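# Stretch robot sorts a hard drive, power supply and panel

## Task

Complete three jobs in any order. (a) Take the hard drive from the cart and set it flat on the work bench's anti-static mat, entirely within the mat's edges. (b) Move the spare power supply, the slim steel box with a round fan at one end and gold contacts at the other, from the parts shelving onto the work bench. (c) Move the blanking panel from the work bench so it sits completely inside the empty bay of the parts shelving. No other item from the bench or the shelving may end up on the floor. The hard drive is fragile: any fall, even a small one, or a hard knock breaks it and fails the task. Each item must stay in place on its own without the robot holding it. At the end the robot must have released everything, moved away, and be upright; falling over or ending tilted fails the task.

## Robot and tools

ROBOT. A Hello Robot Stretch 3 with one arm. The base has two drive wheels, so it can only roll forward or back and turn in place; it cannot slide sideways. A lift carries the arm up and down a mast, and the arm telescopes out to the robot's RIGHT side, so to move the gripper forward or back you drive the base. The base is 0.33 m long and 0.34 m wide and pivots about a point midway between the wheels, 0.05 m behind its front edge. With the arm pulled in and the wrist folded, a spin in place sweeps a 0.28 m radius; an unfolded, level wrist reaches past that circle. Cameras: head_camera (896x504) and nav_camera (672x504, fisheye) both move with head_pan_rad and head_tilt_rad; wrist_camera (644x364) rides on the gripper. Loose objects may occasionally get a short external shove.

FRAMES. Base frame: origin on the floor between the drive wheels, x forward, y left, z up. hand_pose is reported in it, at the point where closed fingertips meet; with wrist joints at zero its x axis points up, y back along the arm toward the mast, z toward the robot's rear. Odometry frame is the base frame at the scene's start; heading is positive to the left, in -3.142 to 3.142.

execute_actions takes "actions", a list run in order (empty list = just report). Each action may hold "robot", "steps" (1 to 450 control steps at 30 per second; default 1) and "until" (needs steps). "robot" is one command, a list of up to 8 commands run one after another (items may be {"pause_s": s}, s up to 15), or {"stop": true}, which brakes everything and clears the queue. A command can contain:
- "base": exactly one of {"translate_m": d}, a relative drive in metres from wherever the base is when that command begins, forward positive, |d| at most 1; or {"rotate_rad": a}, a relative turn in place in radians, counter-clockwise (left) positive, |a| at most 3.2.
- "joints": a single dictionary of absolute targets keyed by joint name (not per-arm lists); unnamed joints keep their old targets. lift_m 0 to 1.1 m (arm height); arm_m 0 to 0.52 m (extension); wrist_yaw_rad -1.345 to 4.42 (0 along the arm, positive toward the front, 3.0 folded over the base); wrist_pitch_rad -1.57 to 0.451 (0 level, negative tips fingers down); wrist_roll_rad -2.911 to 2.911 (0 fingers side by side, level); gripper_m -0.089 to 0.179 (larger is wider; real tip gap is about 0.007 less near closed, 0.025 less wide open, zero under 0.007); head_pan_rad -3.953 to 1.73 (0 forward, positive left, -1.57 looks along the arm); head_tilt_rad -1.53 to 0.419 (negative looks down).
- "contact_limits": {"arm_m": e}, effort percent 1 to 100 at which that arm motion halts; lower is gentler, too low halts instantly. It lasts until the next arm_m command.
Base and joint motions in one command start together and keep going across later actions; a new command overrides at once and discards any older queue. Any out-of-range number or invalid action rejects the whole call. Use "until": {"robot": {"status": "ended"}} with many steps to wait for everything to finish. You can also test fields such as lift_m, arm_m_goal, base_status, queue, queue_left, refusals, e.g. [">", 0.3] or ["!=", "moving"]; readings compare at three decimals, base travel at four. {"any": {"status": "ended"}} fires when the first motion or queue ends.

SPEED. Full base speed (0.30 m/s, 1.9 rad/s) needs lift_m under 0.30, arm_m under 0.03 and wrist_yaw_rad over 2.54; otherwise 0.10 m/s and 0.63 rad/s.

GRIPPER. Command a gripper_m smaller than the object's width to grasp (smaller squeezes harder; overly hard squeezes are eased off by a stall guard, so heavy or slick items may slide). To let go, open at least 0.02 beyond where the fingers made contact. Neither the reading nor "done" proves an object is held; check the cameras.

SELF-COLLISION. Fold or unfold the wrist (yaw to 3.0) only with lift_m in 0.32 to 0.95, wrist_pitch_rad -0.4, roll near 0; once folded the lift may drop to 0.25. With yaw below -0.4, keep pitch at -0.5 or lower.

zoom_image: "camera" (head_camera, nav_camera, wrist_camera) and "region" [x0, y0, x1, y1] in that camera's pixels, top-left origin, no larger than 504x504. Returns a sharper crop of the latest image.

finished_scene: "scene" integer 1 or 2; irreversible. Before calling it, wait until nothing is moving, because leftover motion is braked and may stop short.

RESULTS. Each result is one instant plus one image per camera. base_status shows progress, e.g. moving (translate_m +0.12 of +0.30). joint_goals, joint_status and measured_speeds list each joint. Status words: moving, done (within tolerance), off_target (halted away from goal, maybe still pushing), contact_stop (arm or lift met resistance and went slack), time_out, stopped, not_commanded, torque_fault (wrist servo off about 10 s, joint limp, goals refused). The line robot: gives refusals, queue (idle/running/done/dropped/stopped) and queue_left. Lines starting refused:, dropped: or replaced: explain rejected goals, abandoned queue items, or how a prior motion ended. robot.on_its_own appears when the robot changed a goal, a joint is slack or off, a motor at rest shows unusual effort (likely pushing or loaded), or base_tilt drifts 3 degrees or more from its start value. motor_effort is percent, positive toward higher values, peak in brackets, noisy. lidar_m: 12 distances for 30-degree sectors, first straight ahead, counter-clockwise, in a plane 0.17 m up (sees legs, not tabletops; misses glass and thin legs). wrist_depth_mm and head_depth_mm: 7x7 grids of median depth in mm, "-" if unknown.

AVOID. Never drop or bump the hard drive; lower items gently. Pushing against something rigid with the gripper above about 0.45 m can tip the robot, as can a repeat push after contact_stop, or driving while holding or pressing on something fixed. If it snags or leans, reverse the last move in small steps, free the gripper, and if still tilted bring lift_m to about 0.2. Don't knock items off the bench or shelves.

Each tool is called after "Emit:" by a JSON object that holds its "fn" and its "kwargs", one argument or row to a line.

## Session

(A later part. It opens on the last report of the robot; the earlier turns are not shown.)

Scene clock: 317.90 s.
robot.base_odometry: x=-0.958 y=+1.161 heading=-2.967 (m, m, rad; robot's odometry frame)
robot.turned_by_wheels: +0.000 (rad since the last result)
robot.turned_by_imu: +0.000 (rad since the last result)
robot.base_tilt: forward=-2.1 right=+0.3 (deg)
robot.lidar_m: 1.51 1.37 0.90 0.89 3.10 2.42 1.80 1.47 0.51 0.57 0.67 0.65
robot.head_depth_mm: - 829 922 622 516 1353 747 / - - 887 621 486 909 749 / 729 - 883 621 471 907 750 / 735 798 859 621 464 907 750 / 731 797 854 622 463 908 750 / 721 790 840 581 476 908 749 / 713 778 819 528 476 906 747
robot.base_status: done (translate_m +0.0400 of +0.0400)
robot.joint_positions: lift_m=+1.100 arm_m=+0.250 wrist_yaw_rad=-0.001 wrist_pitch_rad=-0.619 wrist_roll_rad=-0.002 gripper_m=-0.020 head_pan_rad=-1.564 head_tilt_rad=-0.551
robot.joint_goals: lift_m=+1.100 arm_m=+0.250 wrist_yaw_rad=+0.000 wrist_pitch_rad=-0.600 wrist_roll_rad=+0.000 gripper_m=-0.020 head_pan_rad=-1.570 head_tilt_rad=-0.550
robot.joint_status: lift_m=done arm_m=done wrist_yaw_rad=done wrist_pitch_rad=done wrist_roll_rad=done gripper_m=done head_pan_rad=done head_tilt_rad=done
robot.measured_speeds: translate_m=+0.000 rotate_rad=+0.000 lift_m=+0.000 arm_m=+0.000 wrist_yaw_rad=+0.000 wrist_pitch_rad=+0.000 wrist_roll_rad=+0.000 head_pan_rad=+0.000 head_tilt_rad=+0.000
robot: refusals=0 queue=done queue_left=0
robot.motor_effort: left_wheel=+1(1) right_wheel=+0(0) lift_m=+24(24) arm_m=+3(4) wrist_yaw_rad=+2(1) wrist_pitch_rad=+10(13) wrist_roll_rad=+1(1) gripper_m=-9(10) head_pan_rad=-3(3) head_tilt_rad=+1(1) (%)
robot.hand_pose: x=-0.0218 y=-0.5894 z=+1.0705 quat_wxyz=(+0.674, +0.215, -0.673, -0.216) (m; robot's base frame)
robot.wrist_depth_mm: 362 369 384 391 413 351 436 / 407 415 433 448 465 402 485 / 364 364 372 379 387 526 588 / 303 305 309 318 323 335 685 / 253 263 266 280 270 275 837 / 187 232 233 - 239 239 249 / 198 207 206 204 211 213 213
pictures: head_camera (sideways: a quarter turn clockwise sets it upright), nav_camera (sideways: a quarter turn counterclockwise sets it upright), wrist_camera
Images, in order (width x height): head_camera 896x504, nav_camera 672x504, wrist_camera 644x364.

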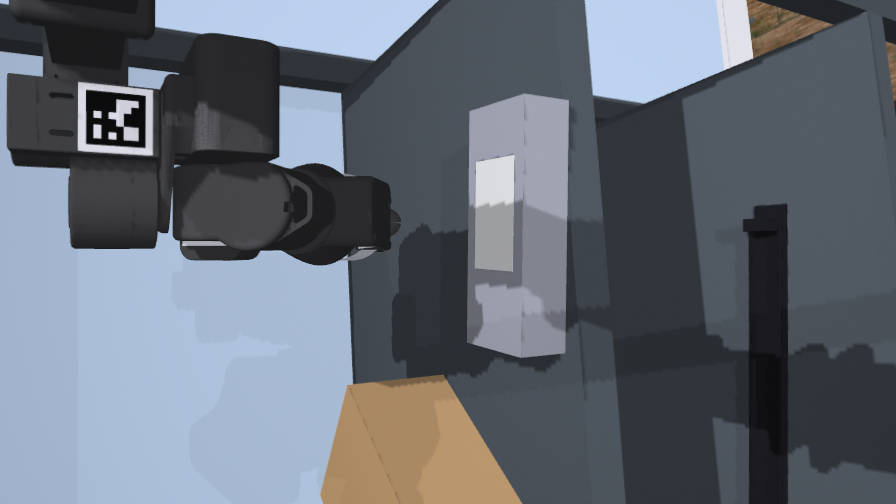

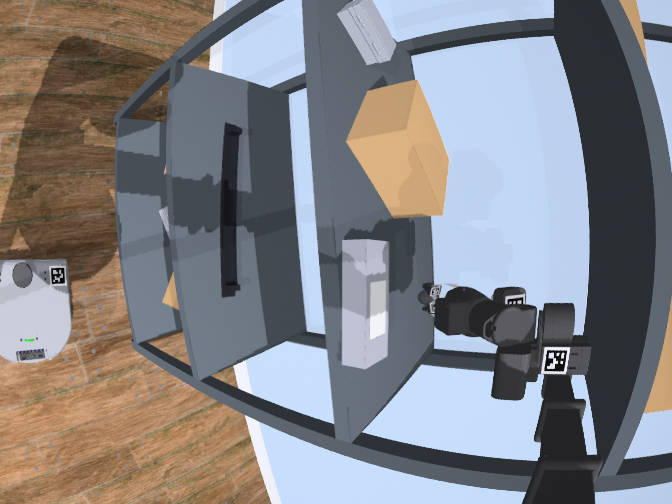

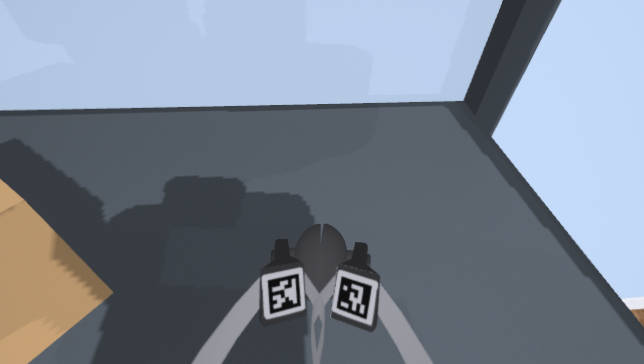

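Emit:
{"fn": "execute_actions", "kwargs": {
  "actions": [
    {"robot":{"joints":{"wrist_pitch_rad":-0.92}},"steps":25},
    {"robot":{"joints":{"arm_m":0.198}},"steps":40},
    {"robot":{"joints":{"arm_m":0.22,"wrist_pitch_rad":-0.45}},"steps":30},
    {"robot":{"joints":{"wrist_roll_rad":-1.57,"gripper_m":0.15}},"steps":50},
    {"robot":{"joints":{"arm_m":0.13}},"steps":40}
  ]
}}

Scene clock: 324.30 s.
robot.base_odometry: x=-0.958 y=+1.161 heading=-2.967 (m, m, rad; robot's odometry frame)
robot.turned_by_wheels: +0.000 (rad since the last result)
robot.turned_by_imu: -0.001 (rad since the last result)
robot.base_tilt: forward=-2.0 right=+0.3 (deg)
robot.lidar_m: 1.51 1.37 0.90 0.89 3.09 2.42 1.79 1.47 0.51 0.57 0.68 0.65
robot.head_depth_mm: - - - 621 517 1358 747 / - - - 622 437 906 748 / 730 - - 592 427 908 751 / 731 812 877 623 426 904 747 / 730 798 856 592 429 907 750 / 721 788 839 575 477 906 749 / 712 777 818 527 477 907 751
robot.base_status: done (translate_m +0.0400 of +0.0400)
robot.joint_positions: lift_m=+1.100 arm_m=+0.135 wrist_yaw_rad=-0.001 wrist_pitch_rad=-0.456 wrist_roll_rad=-1.568 gripper_m=+0.150 head_pan_rad=-1.564 head_tilt_rad=-0.551
robot.joint_goals: lift_m=+1.100 arm_m=+0.130 wrist_yaw_rad=+0.000 wrist_pitch_rad=-0.450 wrist_roll_rad=-1.570 gripper_m=+0.150 head_pan_rad=-1.570 head_tilt_rad=-0.550
robot.joint_status: lift_m=done arm_m=moving wrist_yaw_rad=done wrist_pitch_rad=done wrist_roll_rad=done gripper_m=done head_pan_rad=done head_tilt_rad=done
robot.measured_speeds: translate_m=+0.000 rotate_rad=+0.000 lift_m=+0.000 arm_m=-0.040 wrist_yaw_rad=+0.000 wrist_pitch_rad=-0.096 wrist_roll_rad=+0.000 head_pan_rad=+0.000 head_tilt_rad=+0.000
robot: refusals=0 queue=running queue_left=0
robot.motor_effort: left_wheel=+2(0) right_wheel=+0(1) lift_m=+24(24) arm_m=+4(7) wrist_yaw_rad=+1(3) wrist_pitch_rad=+6(10) wrist_roll_rad=-1(4) gripper_m=+0(82) head_pan_rad=-3(2) head_tilt_rad=+1(0) (%)
robot.hand_pose: x=-0.0215 y=-0.4993 z=+1.1044 quat_wxyz=(+0.974, +0.227, -0.001, -0.001) (m; robot's base frame)
robot.wrist_depth_mm: 144 175 236 256 502 449 397 / 107 178 238 372 519 457 410 / 110 182 246 387 541 479 426 / 113 186 252 397 546 482 434 / 116 182 260 416 580 506 445 / 118 - 266 431 570 - 473 / - 197 271 691 649 553 455
pictures: head_camera (sideways: a quarter turn clockwise sets it upright), nav_camera (sideways: a quarter turn counterclockwise sets it upright), wrist_camera
Images, in order (width x height): head_camera 896x504, nav_camera 672x504, wrist_camera 644x364.

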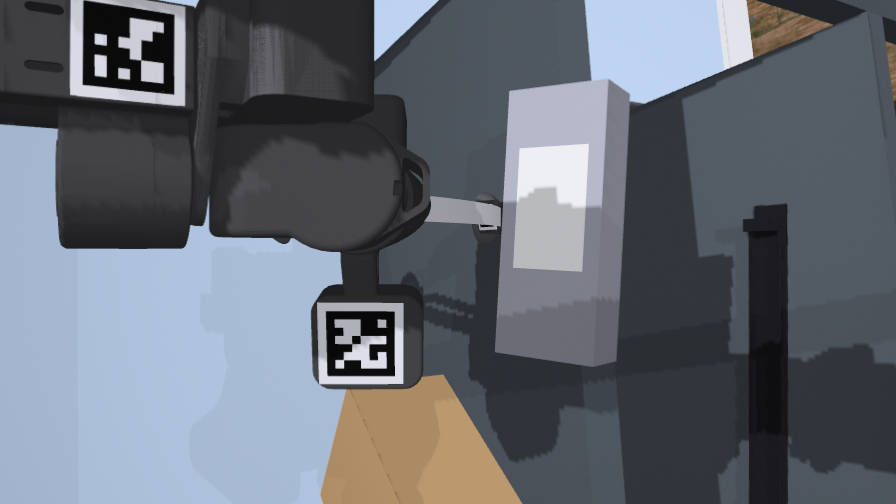

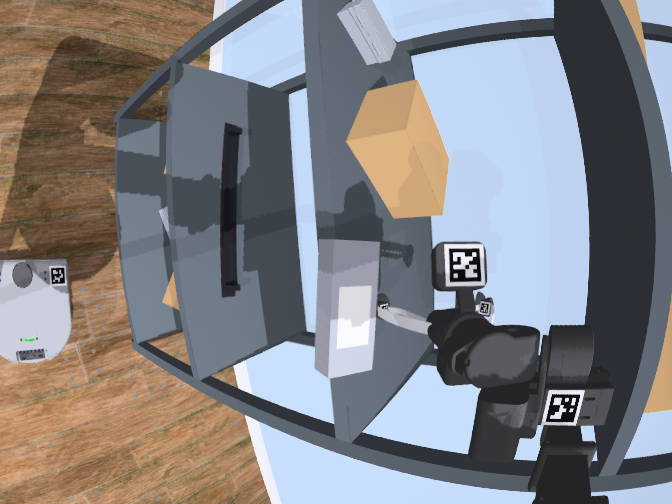

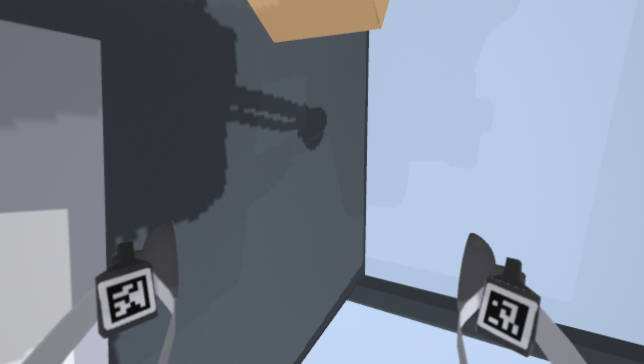

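Emit:
{"fn": "execute_actions", "kwargs": {
  "actions": [
    {"robot":{"joints":{"arm_m":0.15,"wrist_pitch_rad":-0.15}},"steps":30},
    {"robot":{"joints":{"arm_m":0.0,"gripper_m":0.17}},"steps":60},
    {"robot":{"joints":{"wrist_pitch_rad":-0.6,"head_tilt_rad":-0.75}},"steps":30},
    {"robot":{"joints":{"arm_m":0.06}},"steps":30}
  ]
}}

Scene clock: 329.83 s.
robot.base_odometry: x=-0.958 y=+1.161 heading=-2.967 (m, m, rad; robot's odometry frame)
robot.turned_by_wheels: +0.000 (rad since the last result)
robot.turned_by_imu: -0.001 (rad since the last result)
robot.base_tilt: forward=-2.0 right=+0.4 (deg)
robot.lidar_m: 1.51 1.37 0.90 0.89 3.09 2.42 1.80 1.47 0.51 0.57 0.68 0.65
robot.head_depth_mm: - - - 511 1419 807 1138 / - - - 1061 946 830 1113 / - - - 494 942 832 1117 / 751 816 553 493 945 814 1094 / 741 809 - 493 943 810 1096 / 732 787 - 475 940 794 1095 / 723 580 518 475 943 793 1092
robot.base_status: done (translate_m +0.0400 of +0.0400)
robot.joint_positions: lift_m=+1.100 arm_m=+0.055 wrist_yaw_rad=+0.000 wrist_pitch_rad=-0.610 wrist_roll_rad=-1.568 gripper_m=+0.170 head_pan_rad=-1.564 head_tilt_rad=-0.741
robot.joint_goals: lift_m=+1.100 arm_m=+0.060 wrist_yaw_rad=+0.000 wrist_pitch_rad=-0.600 wrist_roll_rad=-1.570 gripper_m=+0.170 head_pan_rad=-1.570 head_tilt_rad=-0.750
robot.joint_status: lift_m=done arm_m=moving wrist_yaw_rad=done wrist_pitch_rad=moving wrist_roll_rad=done gripper_m=done head_pan_rad=done head_tilt_rad=done
robot.measured_speeds: translate_m=+0.000 rotate_rad=+0.000 lift_m=+0.000 arm_m=+0.040 wrist_yaw_rad=+0.000 wrist_pitch_rad=+0.000 wrist_roll_rad=+0.000 head_pan_rad=+0.000 head_tilt_rad=+0.000
robot: refusals=0 queue=running queue_left=0
robot.motor_effort: left_wheel=+2(1) right_wheel=+0(1) lift_m=+25(25) arm_m=+1(9) wrist_yaw_rad=+1(1) wrist_pitch_rad=+6(12) wrist_roll_rad=-1(1) gripper_m=+0(76) head_pan_rad=-2(2) head_tilt_rad=-4(17) (%)
robot.hand_pose: x=-0.0214 y=-0.3958 z=+1.0724 quat_wxyz=(+0.954, +0.300, -0.001, -0.001) (m; robot's base frame)
robot.wrist_depth_mm: 485 573 205 264 296 510 463 / 504 563 215 274 409 541 475 / 527 587 224 285 467 549 473 / 807 590 233 292 494 569 497 / 870 623 243 304 526 586 512 / 924 - 258 313 556 608 527 / 964 513 - 327 752 647 460
pictures: head_camera (sideways: a quarter turn clockwise sets it upright), nav_camera (sideways: a quarter turn counterclockwise sets it upright), wrist_camera
Images, in order (width x height): head_camera 896x504, nav_camera 672x504, wrist_camera 644x364.

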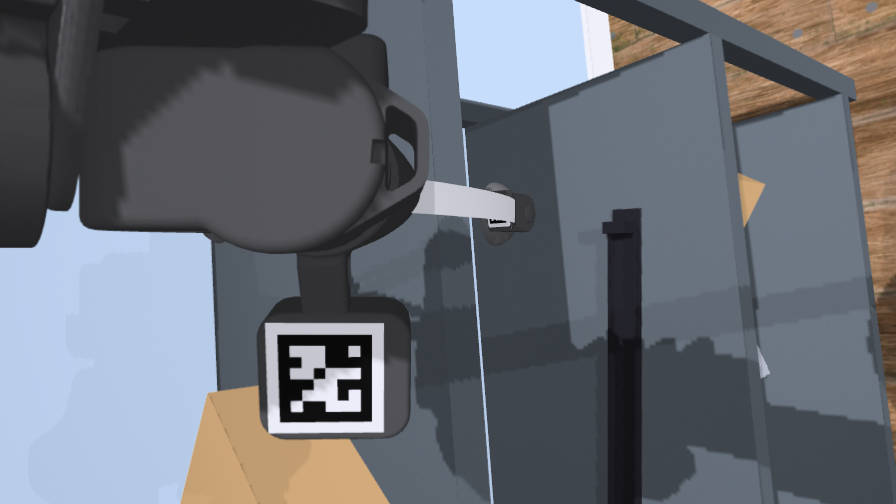

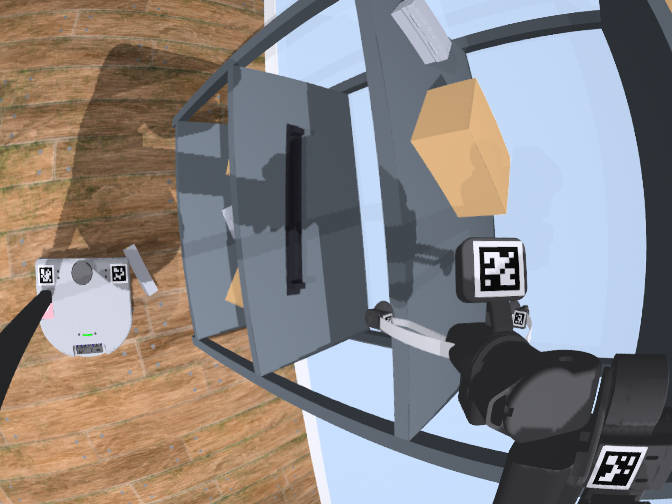

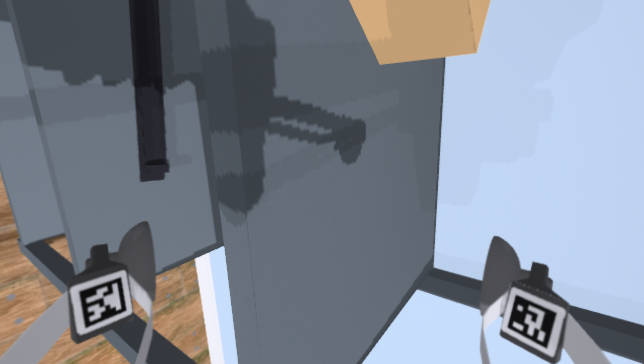

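Emit:
{"fn": "execute_actions", "kwargs": {
  "actions": [
    {"robot":{"joints":{"arm_m":0.0,"wrist_pitch_rad":-0.3}},"steps":40},
    {"robot":[{"base":{"translate_m":0.0}},{"joints":{"wrist_pitch_rad":-1.5,"gripper_m":0.12,"head_tilt_rad":-1.35,"head_pan_rad":-1.2}}],"steps":90,"until":{"robot":{"status":"ended"}}}
  ]
}}

Scene clock: 333.07 s.
robot.base_odometry: x=-0.958 y=+1.161 heading=-2.967 (m, m, rad; robot's odometry frame)
robot.turned_by_wheels: +0.000 (rad since the last result)
robot.turned_by_imu: +0.000 (rad since the last result)
robot.base_tilt: forward=-2.0 right=+0.3 (deg)
robot.lidar_m: 1.51 1.37 0.90 0.89 3.10 2.41 1.80 1.47 0.51 0.57 0.67 0.65
robot.head_depth_mm: 381 - - 1284 1250 1183 1126 / - 842 821 1260 1243 1175 1123 / - - 822 1284 - - 1124 / - - 1281 1282 1233 - 1123 / - - 1281 1292 1241 1186 1125 / 916 851 1287 1303 1250 1181 1122 / 918 856 1293 1316 1245 1174 1125
robot.base_status: done (translate_m +0.0000 of +0.0000)
robot.joint_positions: lift_m=+1.100 arm_m=+0.002 wrist_yaw_rad=+0.000 wrist_pitch_rad=-1.492 wrist_roll_rad=-1.568 gripper_m=+0.120 head_pan_rad=-1.207 head_tilt_rad=-1.334
robot.joint_goals: lift_m=+1.100 arm_m=+0.000 wrist_yaw_rad=+0.000 wrist_pitch_rad=-1.500 wrist_roll_rad=-1.570 gripper_m=+0.120 head_pan_rad=-1.200 head_tilt_rad=-1.350
robot.joint_status: lift_m=done arm_m=done wrist_yaw_rad=done wrist_pitch_rad=done wrist_roll_rad=done gripper_m=done head_pan_rad=done head_tilt_rad=done
robot.measured_speeds: translate_m=+0.000 rotate_rad=+0.000 lift_m=+0.000 arm_m=+0.000 wrist_yaw_rad=+0.000 wrist_pitch_rad=+0.000 wrist_roll_rad=+0.000 head_pan_rad=+0.000 head_tilt_rad=+0.000
robot: refusals=0 queue=done queue_left=0
robot.motor_effort: left_wheel=+0(1) right_wheel=+0(0) lift_m=+24(24) arm_m=-2(1) wrist_yaw_rad=+2(1) wrist_pitch_rad=-4(10) wrist_roll_rad=-1(1) gripper_m=-1(84) head_pan_rad=+4(27) head_tilt_rad=-6(36) (%)
robot.hand_pose: x=-0.0214 y=-0.1437 z=+0.9815 quat_wxyz=(+0.734, +0.679, -0.001, -0.001) (m; robot's base frame)
robot.wrist_depth_mm: - - - - - 589 608 / - - - - - 609 619 / - - - - - 620 620 / - - - - - 635 652 / - - - - - 663 680 / - - - - - - 815 / - - - - - - 894
pictures: head_camera (sideways: a quarter turn clockwise sets it upright), nav_camera (sideways: a quarter turn counterclockwise sets it upright), wrist_camera
Images, in order (width x height): head_camera 896x504, nav_camera 672x504, wrist_camera 644x364.

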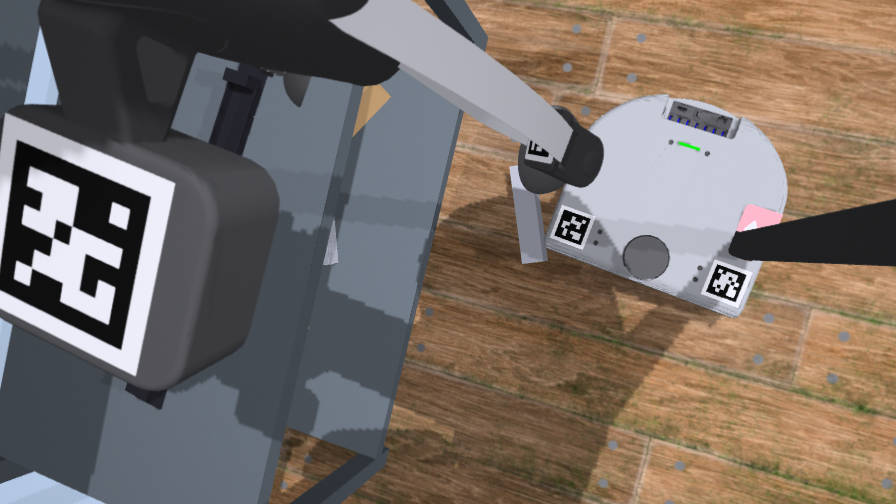

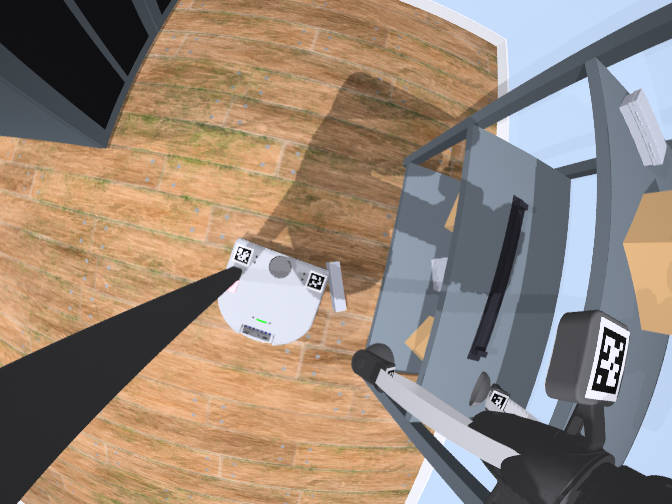

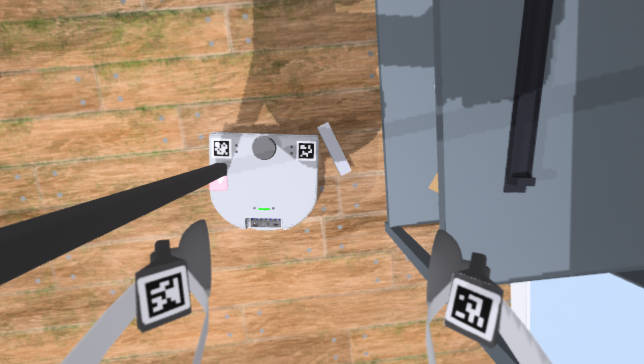

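Emit:
{"fn": "execute_actions", "kwargs": {
  "actions": [
    {"robot":[{"base":{"translate_m":-0.45}},{"base":{"rotate_rad":1.1}},{"joints":{"lift_m":0.45,"arm_m":0.3,"wrist_roll_rad":0,"head_tilt_rad":-1.1,"head_pan_rad":-1.57}}],"steps":450,"until":{"robot":{"status":"ended"}}}
  ]
}}

Scene clock: 348.30 s.
robot.base_odometry: x=-0.515 y=+1.240 heading=-1.867 (m, m, rad; robot's odometry frame)
robot.turned_by_wheels: +1.100 (rad since the last result)
robot.turned_by_imu: +1.090 (rad since the last result)
robot.base_tilt: forward=-2.1 right=+0.3 (deg)
robot.lidar_m: 1.08 3.63 2.77 1.91 1.35 1.48 1.02 0.48 0.46 0.99 1.96 1.21
robot.head_depth_mm: 521 1093 955 861 1259 1196 1104 / 1203 1093 957 1330 1259 1198 - / 1249 1090 987 - 1306 1216 - / 1605 1092 1522 1453 1289 1217 - / 1771 1274 1581 1458 1313 1189 1089 / 1995 1874 1640 1461 1311 1192 1090 / 1879 1882 1645 1456 1309 1188 1088
robot.base_status: done (rotate_rad +1.0998 of +1.1000)
robot.joint_positions: lift_m=+0.450 arm_m=+0.300 wrist_yaw_rad=+0.000 wrist_pitch_rad=-1.495 wrist_roll_rad=-0.005 gripper_m=+0.120 head_pan_rad=-1.563 head_tilt_rad=-1.100
robot.joint_goals: lift_m=+0.450 arm_m=+0.300 wrist_yaw_rad=+0.000 wrist_pitch_rad=-1.500 wrist_roll_rad=+0.000 gripper_m=+0.120 head_pan_rad=-1.570 head_tilt_rad=-1.100
robot.joint_status: lift_m=done arm_m=done wrist_yaw_rad=done wrist_pitch_rad=done wrist_roll_rad=done gripper_m=done head_pan_rad=done head_tilt_rad=done
robot.measured_speeds: translate_m=+0.000 rotate_rad=+0.000 lift_m=+0.000 arm_m=+0.000 wrist_yaw_rad=+0.000 wrist_pitch_rad=+0.000 wrist_roll_rad=+0.000 head_pan_rad=+0.000 head_tilt_rad=+0.000
robot: refusals=0 queue=done queue_left=0
robot.motor_effort: left_wheel=-2(4) right_wheel=+3(7) lift_m=+24(25) arm_m=+3(3) wrist_yaw_rad=+1(1) wrist_pitch_rad=-2(4) wrist_roll_rad=+2(4) gripper_m=-1(1) head_pan_rad=-3(28) head_tilt_rad=+0(18) (%)
robot.hand_pose: x=-0.0216 y=-0.4400 z=+0.3315 quat_wxyz=(+0.520, +0.482, -0.517, -0.480) (m; robot's base frame)
robot.wrist_depth_mm: 482 476 476 482 408 399 386 / 494 485 494 488 430 409 380 / 492 488 494 491 488 415 418 / 496 502 497 504 499 424 418 / 506 505 508 510 507 449 502 / 518 513 515 511 519 513 347 / 524 521 516 518 522 523 515
pictures: head_camera (sideways: a quarter turn clockwise sets it upright), nav_camera (sideways: a quarter turn counterclockwise sets it upright), wrist_camera
Images, in order (width x height): head_camera 896x504, nav_camera 672x504, wrist_camera 644x364.

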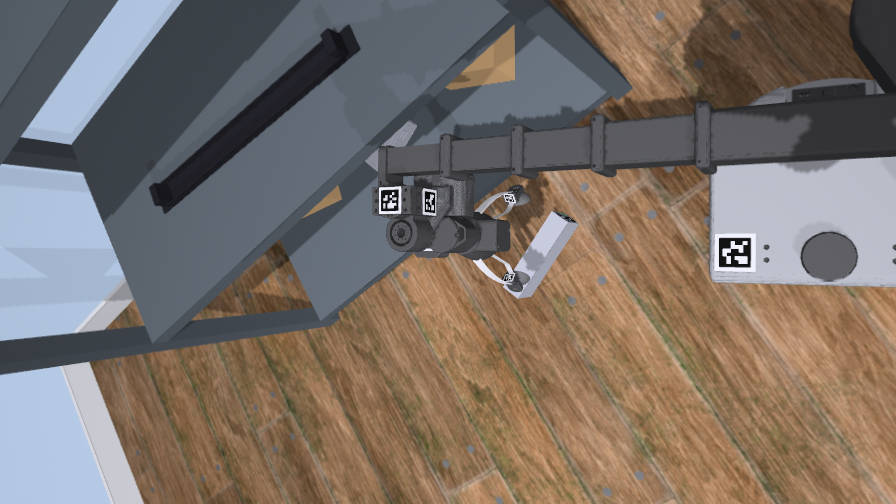

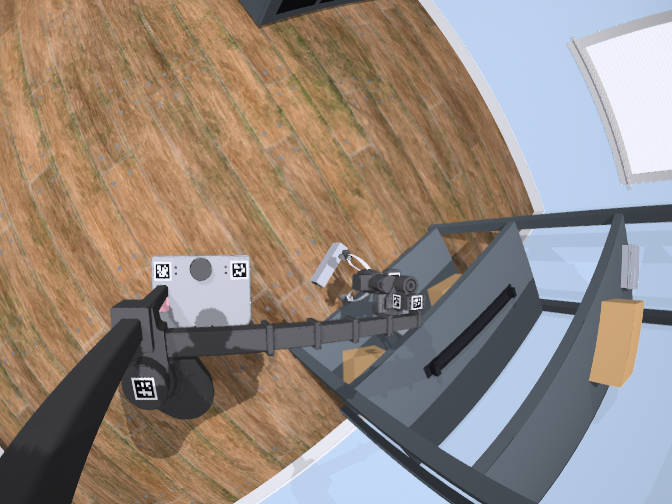

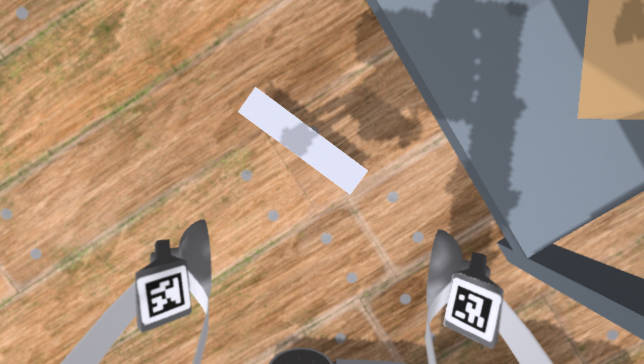

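Emit:
{"fn": "execute_actions", "kwargs": {
  "actions": [
    {"robot":[{"joints":{"arm_m":0.24,"wrist_roll_rad":-0.94},"base":{"translate_m":0.03}},{"joints":{"lift_m":0.28}},{"joints":{"arm_m":0.37}}],"steps":300,"until":{"robot":{"status":"ended"}}}
  ]
}}

Scene clock: 354.77 s.
robot.base_odometry: x=-0.524 y=+1.211 heading=-1.867 (m, m, rad; robot's odometry frame)
robot.turned_by_wheels: +0.000 (rad since the last result)
robot.turned_by_imu: -0.001 (rad since the last result)
robot.base_tilt: forward=-2.0 right=+0.3 (deg)
robot.lidar_m: 1.04 3.61 2.81 1.93 1.37 1.52 1.04 0.48 0.48 1.00 1.94 1.17
robot.head_depth_mm: 545 1094 956 878 1266 1189 1102 / 1208 1094 956 1351 1273 1205 - / 1374 1093 1008 1391 1302 - - / 1657 1117 1548 1465 1290 1217 - / 1761 1774 1611 1461 1309 1191 1093 / 1980 1877 1649 1458 1307 1192 1092 / 1870 1876 1645 1447 1306 1192 1088
robot.base_status: done (translate_m +0.0300 of +0.0300)
robot.joint_positions: lift_m=+0.280 arm_m=+0.370 wrist_yaw_rad=+0.000 wrist_pitch_rad=-1.495 wrist_roll_rad=-0.934 gripper_m=+0.120 head_pan_rad=-1.563 head_tilt_rad=-1.100
robot.joint_goals: lift_m=+0.280 arm_m=+0.370 wrist_yaw_rad=+0.000 wrist_pitch_rad=-1.500 wrist_roll_rad=-0.940 gripper_m=+0.120 head_pan_rad=-1.570 head_tilt_rad=-1.100
robot.joint_status: lift_m=done arm_m=done wrist_yaw_rad=done wrist_pitch_rad=done wrist_roll_rad=done gripper_m=done head_pan_rad=done head_tilt_rad=done
robot.measured_speeds: translate_m=+0.000 rotate_rad=+0.000 lift_m=+0.000 arm_m=+0.000 wrist_yaw_rad=+0.000 wrist_pitch_rad=+0.000 wrist_roll_rad=+0.000 head_pan_rad=+0.000 head_tilt_rad=+0.000
robot: refusals=0 queue=done queue_left=0
robot.motor_effort: left_wheel=-2(3) right_wheel=+3(7) lift_m=+24(23) arm_m=+3(7) wrist_yaw_rad=+1(1) wrist_pitch_rad=-2(2) wrist_roll_rad=-3(4) gripper_m=-1(0) head_pan_rad=-3(3) head_tilt_rad=-1(1) (%)
robot.hand_pose: x=-0.0215 y=-0.5101 z=+0.1615 quat_wxyz=(+0.696, +0.646, -0.229, -0.213) (m; robot's base frame)
robot.wrist_depth_mm: 298 300 302 308 308 314 316 / 298 308 308 309 314 317 262 / 311 313 315 247 318 324 252 / 315 319 325 252 328 329 258 / 318 319 328 326 335 338 259 / 324 327 336 336 344 264 264 / 329 334 339 344 346 269 269
pictures: head_camera (sideways: a quarter turn clockwise sets it upright), nav_camera (sideways: a quarter turn counterclockwise sets it upright), wrist_camera
Images, in order (width x height): head_camera 896x504, nav_camera 672x504, wrist_camera 644x364.

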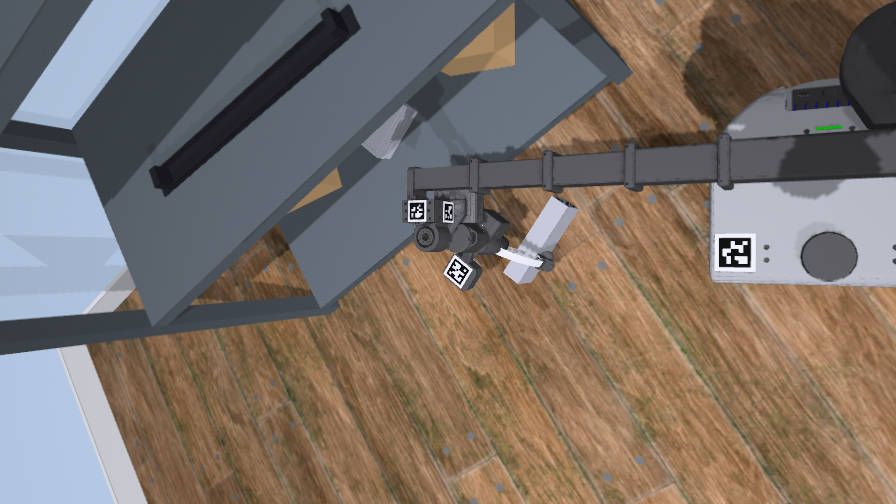

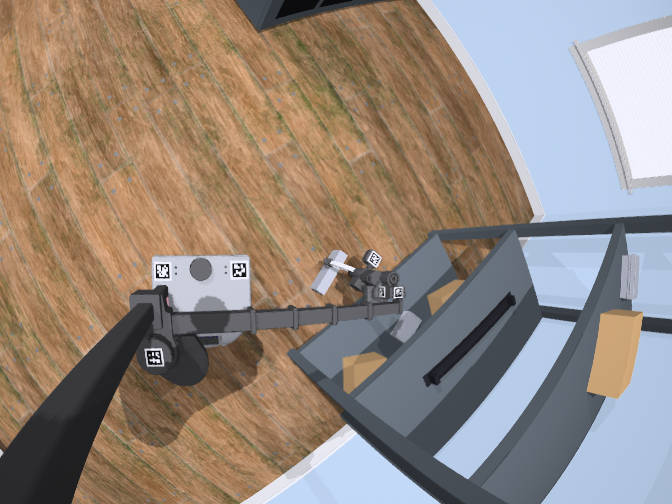

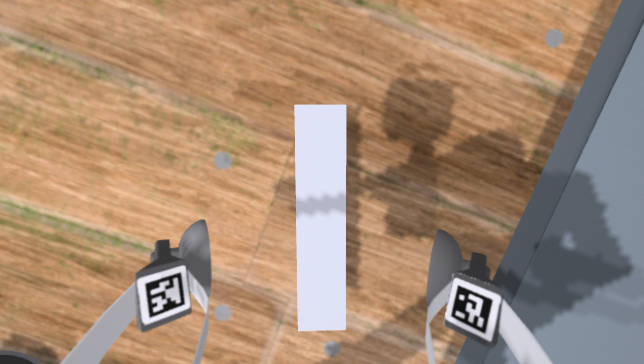

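Emit:
{"fn": "execute_actions", "kwargs": {
  "actions": [
    {"robot":{"joints":{"gripper_m":0.09}},"steps":25},
    {"robot":{"joints":{"lift_m":0.135}},"steps":120,"until":{"robot":{"status":"ended"}}},
    {"robot":{"joints":{"gripper_m":-0.02}},"steps":50},
    {"robot":{"joints":{"lift_m":0.25}},"steps":90,"until":{"robot":{"status":"ended"}}}
  ]
}}

Scene clock: 360.93 s.
robot.base_odometry: x=-0.524 y=+1.211 heading=-1.867 (m, m, rad; robot's odometry frame)
robot.turned_by_wheels: +0.000 (rad since the last result)
robot.turned_by_imu: -0.001 (rad since the last result)
robot.base_tilt: forward=-2.0 right=+0.4 (deg)
robot.lidar_m: 1.05 3.62 2.81 1.93 1.38 1.52 1.04 0.48 0.48 0.44 1.94 1.17
robot.head_depth_mm: 545 1092 956 876 1256 1192 1104 / 1214 1093 956 1355 1266 1208 - / 1368 1089 1007 1399 1300 1224 - / 1649 1117 1539 1456 1294 1217 - / 1779 1759 1612 1457 1312 1199 1090 / 1989 1883 1643 1447 1314 1192 1087 / 1863 1878 1636 1462 1311 1189 1087
robot.base_status: done (translate_m +0.0300 of +0.0300)
robot.joint_positions: lift_m=+0.250 arm_m=+0.370 wrist_yaw_rad=-0.001 wrist_pitch_rad=-1.498 wrist_roll_rad=-0.937 gripper_m=-0.008 head_pan_rad=-1.563 head_tilt_rad=-1.100
robot.joint_goals: lift_m=+0.250 arm_m=+0.370 wrist_yaw_rad=+0.000 wrist_pitch_rad=-1.500 wrist_roll_rad=-0.940 gripper_m=-0.010 head_pan_rad=-1.570 head_tilt_rad=-1.100
robot.joint_status: lift_m=done arm_m=done wrist_yaw_rad=done wrist_pitch_rad=done wrist_roll_rad=done gripper_m=done head_pan_rad=done head_tilt_rad=done
robot.measured_speeds: translate_m=+0.000 rotate_rad=+0.000 lift_m=+0.000 arm_m=+0.000 wrist_yaw_rad=+0.000 wrist_pitch_rad=+0.000 wrist_roll_rad=+0.000 head_pan_rad=+0.000 head_tilt_rad=+0.000
robot: refusals=0 queue=done queue_left=0
robot.on_its_own: gripper_m is held at -0.010, not at your -0.020, by its stall guard, which is still easing
robot.motor_effort: left_wheel=-1(3) right_wheel=+3(7) lift_m=+36(38) arm_m=+2(3) wrist_yaw_rad=+1(5) wrist_pitch_rad=-1(10) wrist_roll_rad=-1(3) gripper_m=-28(100) head_pan_rad=-3(3) head_tilt_rad=+0(0) (%)
robot.hand_pose: x=-0.0215 y=-0.5095 z=+0.1310 quat_wxyz=(+0.696, +0.647, -0.228, -0.213) (m; robot's base frame)
robot.wrist_depth_mm: 266 271 272 276 277 280 286 / 272 276 278 104 283 289 289 / 278 279 282 106 294 293 248 / 284 283 287 107 294 297 229 / 292 293 293 108 301 304 226 / 295 295 - 110 - 308 233 / 301 302 307 112 313 251 235
pictures: head_camera (sideways: a quarter turn clockwise sets it upright), nav_camera (sideways: a quarter turn counterclockwise sets it upright), wrist_camera
replaced: robot.lift_m: its motion had ended contact_stop
Images, in order (width x height): head_camera 896x504, nav_camera 672x504, wrist_camera 644x364.

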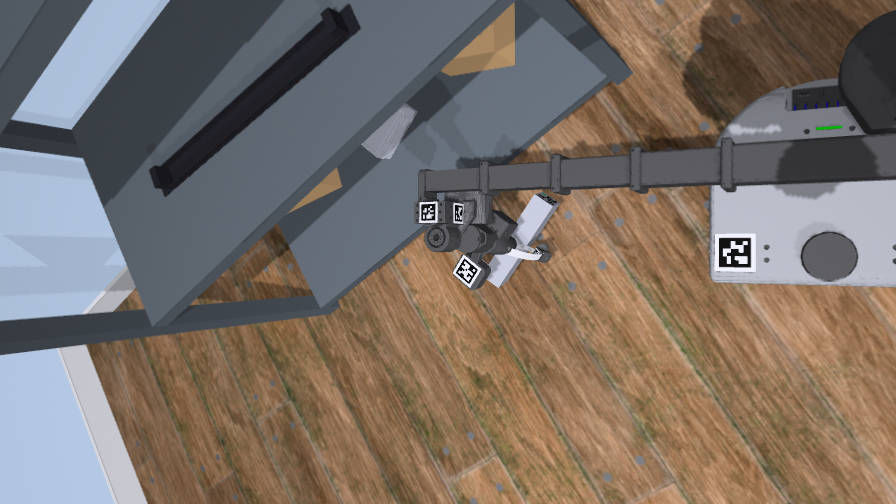

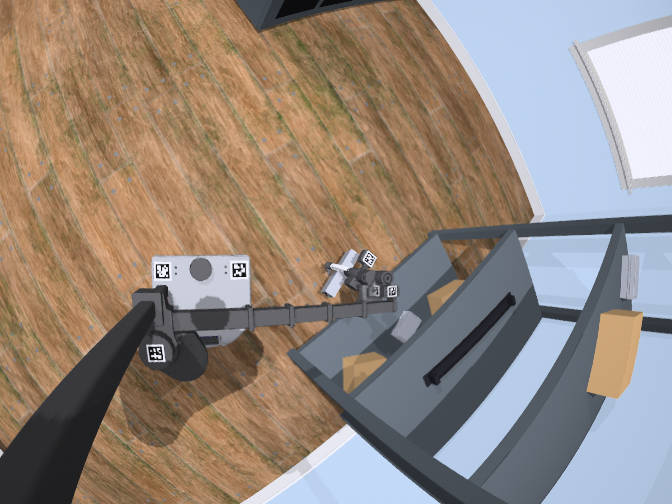

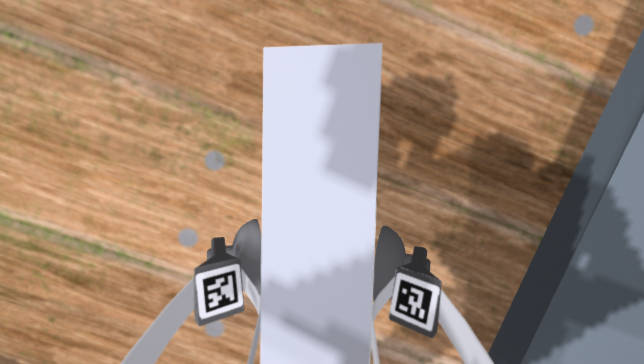

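Emit:
{"fn": "execute_actions", "kwargs": {
  "actions": [
    {"robot":[{"joints":{"arm_m":0.08}},{"joints":{"lift_m":1.08,"wrist_roll_rad":-1.57}},{"base":{"rotate_rad":0.527}},{"base":{"translate_m":1.0}},{"base":{"translate_m":1.0}},{"base":{"translate_m":0.63}},{"base":{"rotate_rad":1.586}},{"joints":{"arm_m":0.4,"head_tilt_rad":-0.8}}],"steps":450,"until":{"robot":{"status":"ended"}}},
    {"steps":450,"until":{"robot":{"status":"ended"}}},
    {"steps":450,"until":{"robot":{"status":"ended"}}},
    {"steps":450,"until":{"robot":{"status":"ended"}}}
  ]
}}

Scene clock: 411.63 s.
robot.base_odometry: x=+0.077 y=-1.350 heading=+0.245 (m, m, rad; robot's odometry frame)
robot.turned_by_wheels: +2.113 (rad since the last result)
robot.turned_by_imu: +2.098 (rad since the last result)
robot.base_tilt: forward=-2.0 right=+0.3 (deg)
robot.lidar_m: 2.00 2.06 2.68 3.06 0.97 1.07 1.72 1.16 1.11 1.04 0.49 0.51
robot.head_depth_mm: 1018 1134 956 755 657 1304 1136 / 1027 1128 884 757 640 1311 1134 / - 1147 550 754 639 1304 1136 / 975 1123 568 752 640 1308 1137 / 987 1124 855 752 624 1310 1137 / 978 1116 949 751 624 1306 1141 / 973 1106 953 753 623 1308 1096
robot.base_status: done (rotate_rad +1.5858 of +1.5860)
robot.joint_positions: lift_m=+1.080 arm_m=+0.400 wrist_yaw_rad=-0.001 wrist_pitch_rad=-1.493 wrist_roll_rad=-1.565 gripper_m=+0.014 head_pan_rad=-1.563 head_tilt_rad=-0.804
robot.joint_goals: lift_m=+1.080 arm_m=+0.400 wrist_yaw_rad=+0.000 wrist_pitch_rad=-1.500 wrist_roll_rad=-1.570 gripper_m=+0.013 head_pan_rad=-1.570 head_tilt_rad=-0.800
robot.joint_status: lift_m=done arm_m=done wrist_yaw_rad=done wrist_pitch_rad=done wrist_roll_rad=done gripper_m=done head_pan_rad=done head_tilt_rad=done
robot.measured_speeds: translate_m=+0.000 rotate_rad=+0.000 lift_m=+0.000 arm_m=+0.000 wrist_yaw_rad=+0.000 wrist_pitch_rad=+0.000 wrist_roll_rad=+0.000 head_pan_rad=+0.000 head_tilt_rad=+0.000
robot: refusals=0 queue=done queue_left=0
robot.on_its_own: gripper_m is held at +0.013, not at your -0.020, by its stall guard, which is not easing now
robot.motor_effort: left_wheel=-1(8) right_wheel=+4(9) lift_m=+36(38) arm_m=+2(7) wrist_yaw_rad=+2(9) wrist_pitch_rad=-3(38) wrist_roll_rad=-3(8) gripper_m=-21(29) head_pan_rad=-3(2) head_tilt_rad=+1(19) (%)
robot.hand_pose: x=-0.0214 y=-0.5405 z=+0.9610 quat_wxyz=(+0.734, +0.679, -0.002, -0.003) (m; robot's base frame)
robot.wrist_depth_mm: - - 333 335 337 339 349 / - - 339 116 348 358 359 / - - 352 115 358 361 367 / - - 356 115 365 370 373 / - - 363 114 376 385 382 / - - - 114 - 389 403 / - - 391 114 395 407 407
pictures: head_camera (sideways: a quarter turn clockwise sets it upright), nav_camera (sideways: a quarter turn counterclockwise sets it upright), wrist_camera
Images, in order (width x height): head_camera 896x504, nav_camera 672x504, wrist_camera 644x364.

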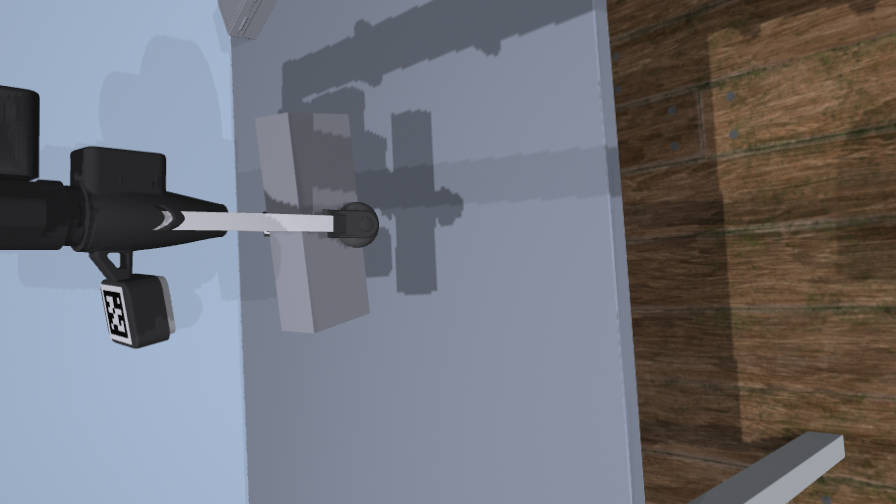

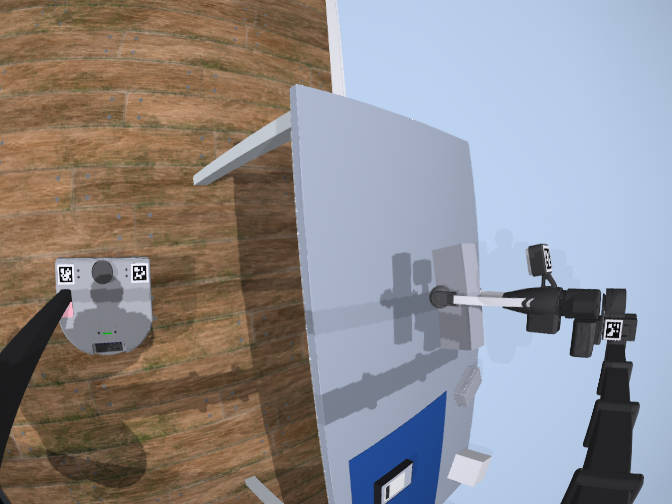

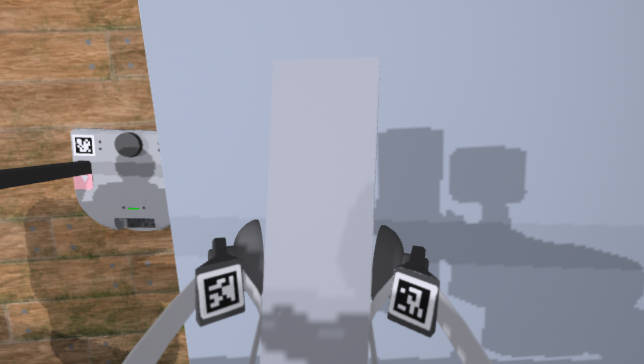

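Emit:
{"fn": "execute_actions", "kwargs": {
  "actions": [
    {"robot":[{"joints":{"arm_m":0.45,"lift_m":0.94}},{"joints":{"lift_m":0.895}}],"steps":200,"until":{"robot":{"status":"ended"}}},
    {"robot":{"joints":{"gripper_m":0.1}},"steps":40},
    {"robot":[{"joints":{"lift_m":1.08}},{"joints":{"arm_m":0.0}}],"steps":300,"until":{"robot":{"status":"ended"}}}
  ]
}}

Scene clock: 422.40 s.
robot.base_odometry: x=+0.077 y=-1.350 heading=+0.246 (m, m, rad; robot's odometry frame)
robot.turned_by_wheels: +0.000 (rad since the last result)
robot.turned_by_imu: -0.002 (rad since the last result)
robot.base_tilt: forward=-2.1 right=+0.3 (deg)
robot.lidar_m: 2.00 2.07 2.68 3.07 0.96 1.07 1.73 1.16 1.11 1.04 0.49 0.51
robot.head_depth_mm: - - - - - - 1140 / - - - - - - 1135 / - - - - - - - / 995 1133 994 713 - 1284 1141 / 988 1128 957 731 656 1284 1137 / 979 1116 953 753 674 - 1139 / 971 1110 954 754 656 - 1085
robot.base_status: done (rotate_rad +1.5859 of +1.5860)
robot.joint_positions: lift_m=+1.080 arm_m=+0.002 wrist_yaw_rad=+0.000 wrist_pitch_rad=-1.493 wrist_roll_rad=-1.566 gripper_m=+0.100 head_pan_rad=-1.563 head_tilt_rad=-0.802
robot.joint_goals: lift_m=+1.080 arm_m=+0.000 wrist_yaw_rad=+0.000 wrist_pitch_rad=-1.500 wrist_roll_rad=-1.570 gripper_m=+0.100 head_pan_rad=-1.570 head_tilt_rad=-0.800
robot.joint_status: lift_m=done arm_m=done wrist_yaw_rad=done wrist_pitch_rad=done wrist_roll_rad=done gripper_m=done head_pan_rad=done head_tilt_rad=done
robot.measured_speeds: translate_m=+0.000 rotate_rad=+0.000 lift_m=+0.000 arm_m=+0.000 wrist_yaw_rad=+0.000 wrist_pitch_rad=+0.000 wrist_roll_rad=+0.000 head_pan_rad=+0.000 head_tilt_rad=+0.000
robot: refusals=0 queue=done queue_left=0
robot.motor_effort: left_wheel=-1(3) right_wheel=+1(6) lift_m=+30(35) arm_m=-2(3) wrist_yaw_rad=+0(3) wrist_pitch_rad=-3(7) wrist_roll_rad=-2(3) gripper_m=-1(79) head_pan_rad=-3(3) head_tilt_rad=+0(1) (%)
robot.hand_pose: x=-0.0214 y=-0.1432 z=+0.9612 quat_wxyz=(+0.734, +0.680, -0.001, -0.002) (m; robot's base frame)
robot.wrist_depth_mm: - - - - - 355 353 / - - - - - 363 364 / - - - - - 367 372 / - - - - - 383 381 / - - - - - 389 394 / - - - - - 399 402 / - - - - - 411 417
pictures: head_camera (sideways: a quarter turn clockwise sets it upright), nav_camera (sideways: a quarter turn counterclockwise sets it upright), wrist_camera
replaced: robot.lift_m: its motion had ended contact_stop
Images, in order (width x height): head_camera 896x504, nav_camera 672x504, wrist_camera 644x364.

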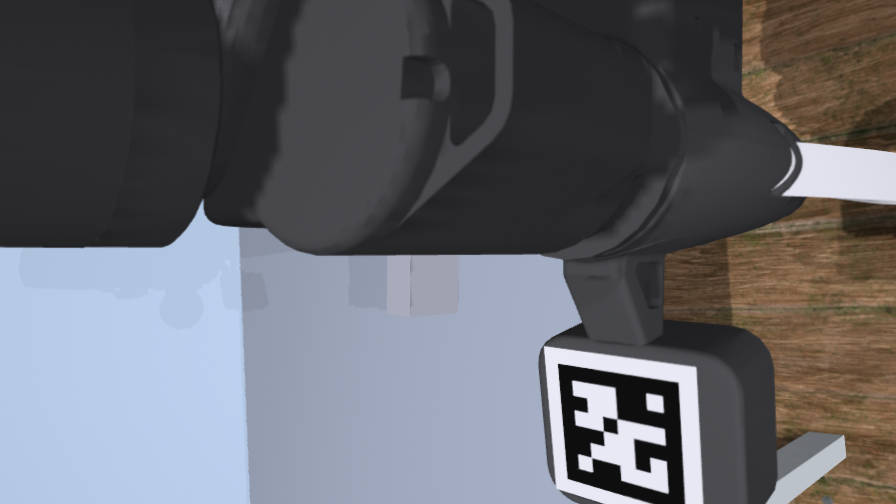

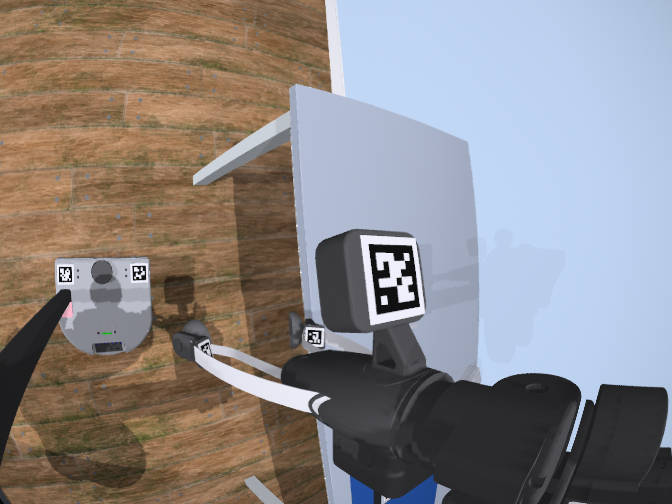

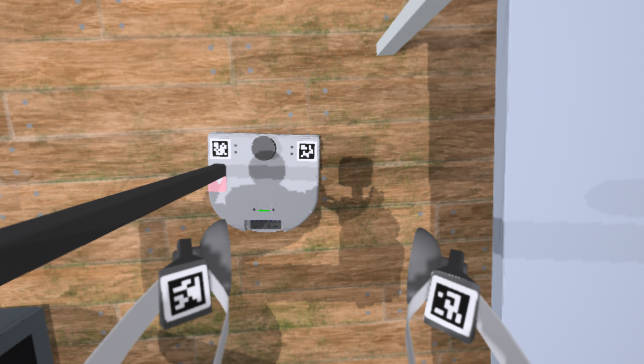

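The power supply end is visible on the bench in the head view, so all three jobs are placed.

Emit:
{"fn": "finished_scene", "kwargs": {
  "scene": 1
}}

The scene is finished: the task was done.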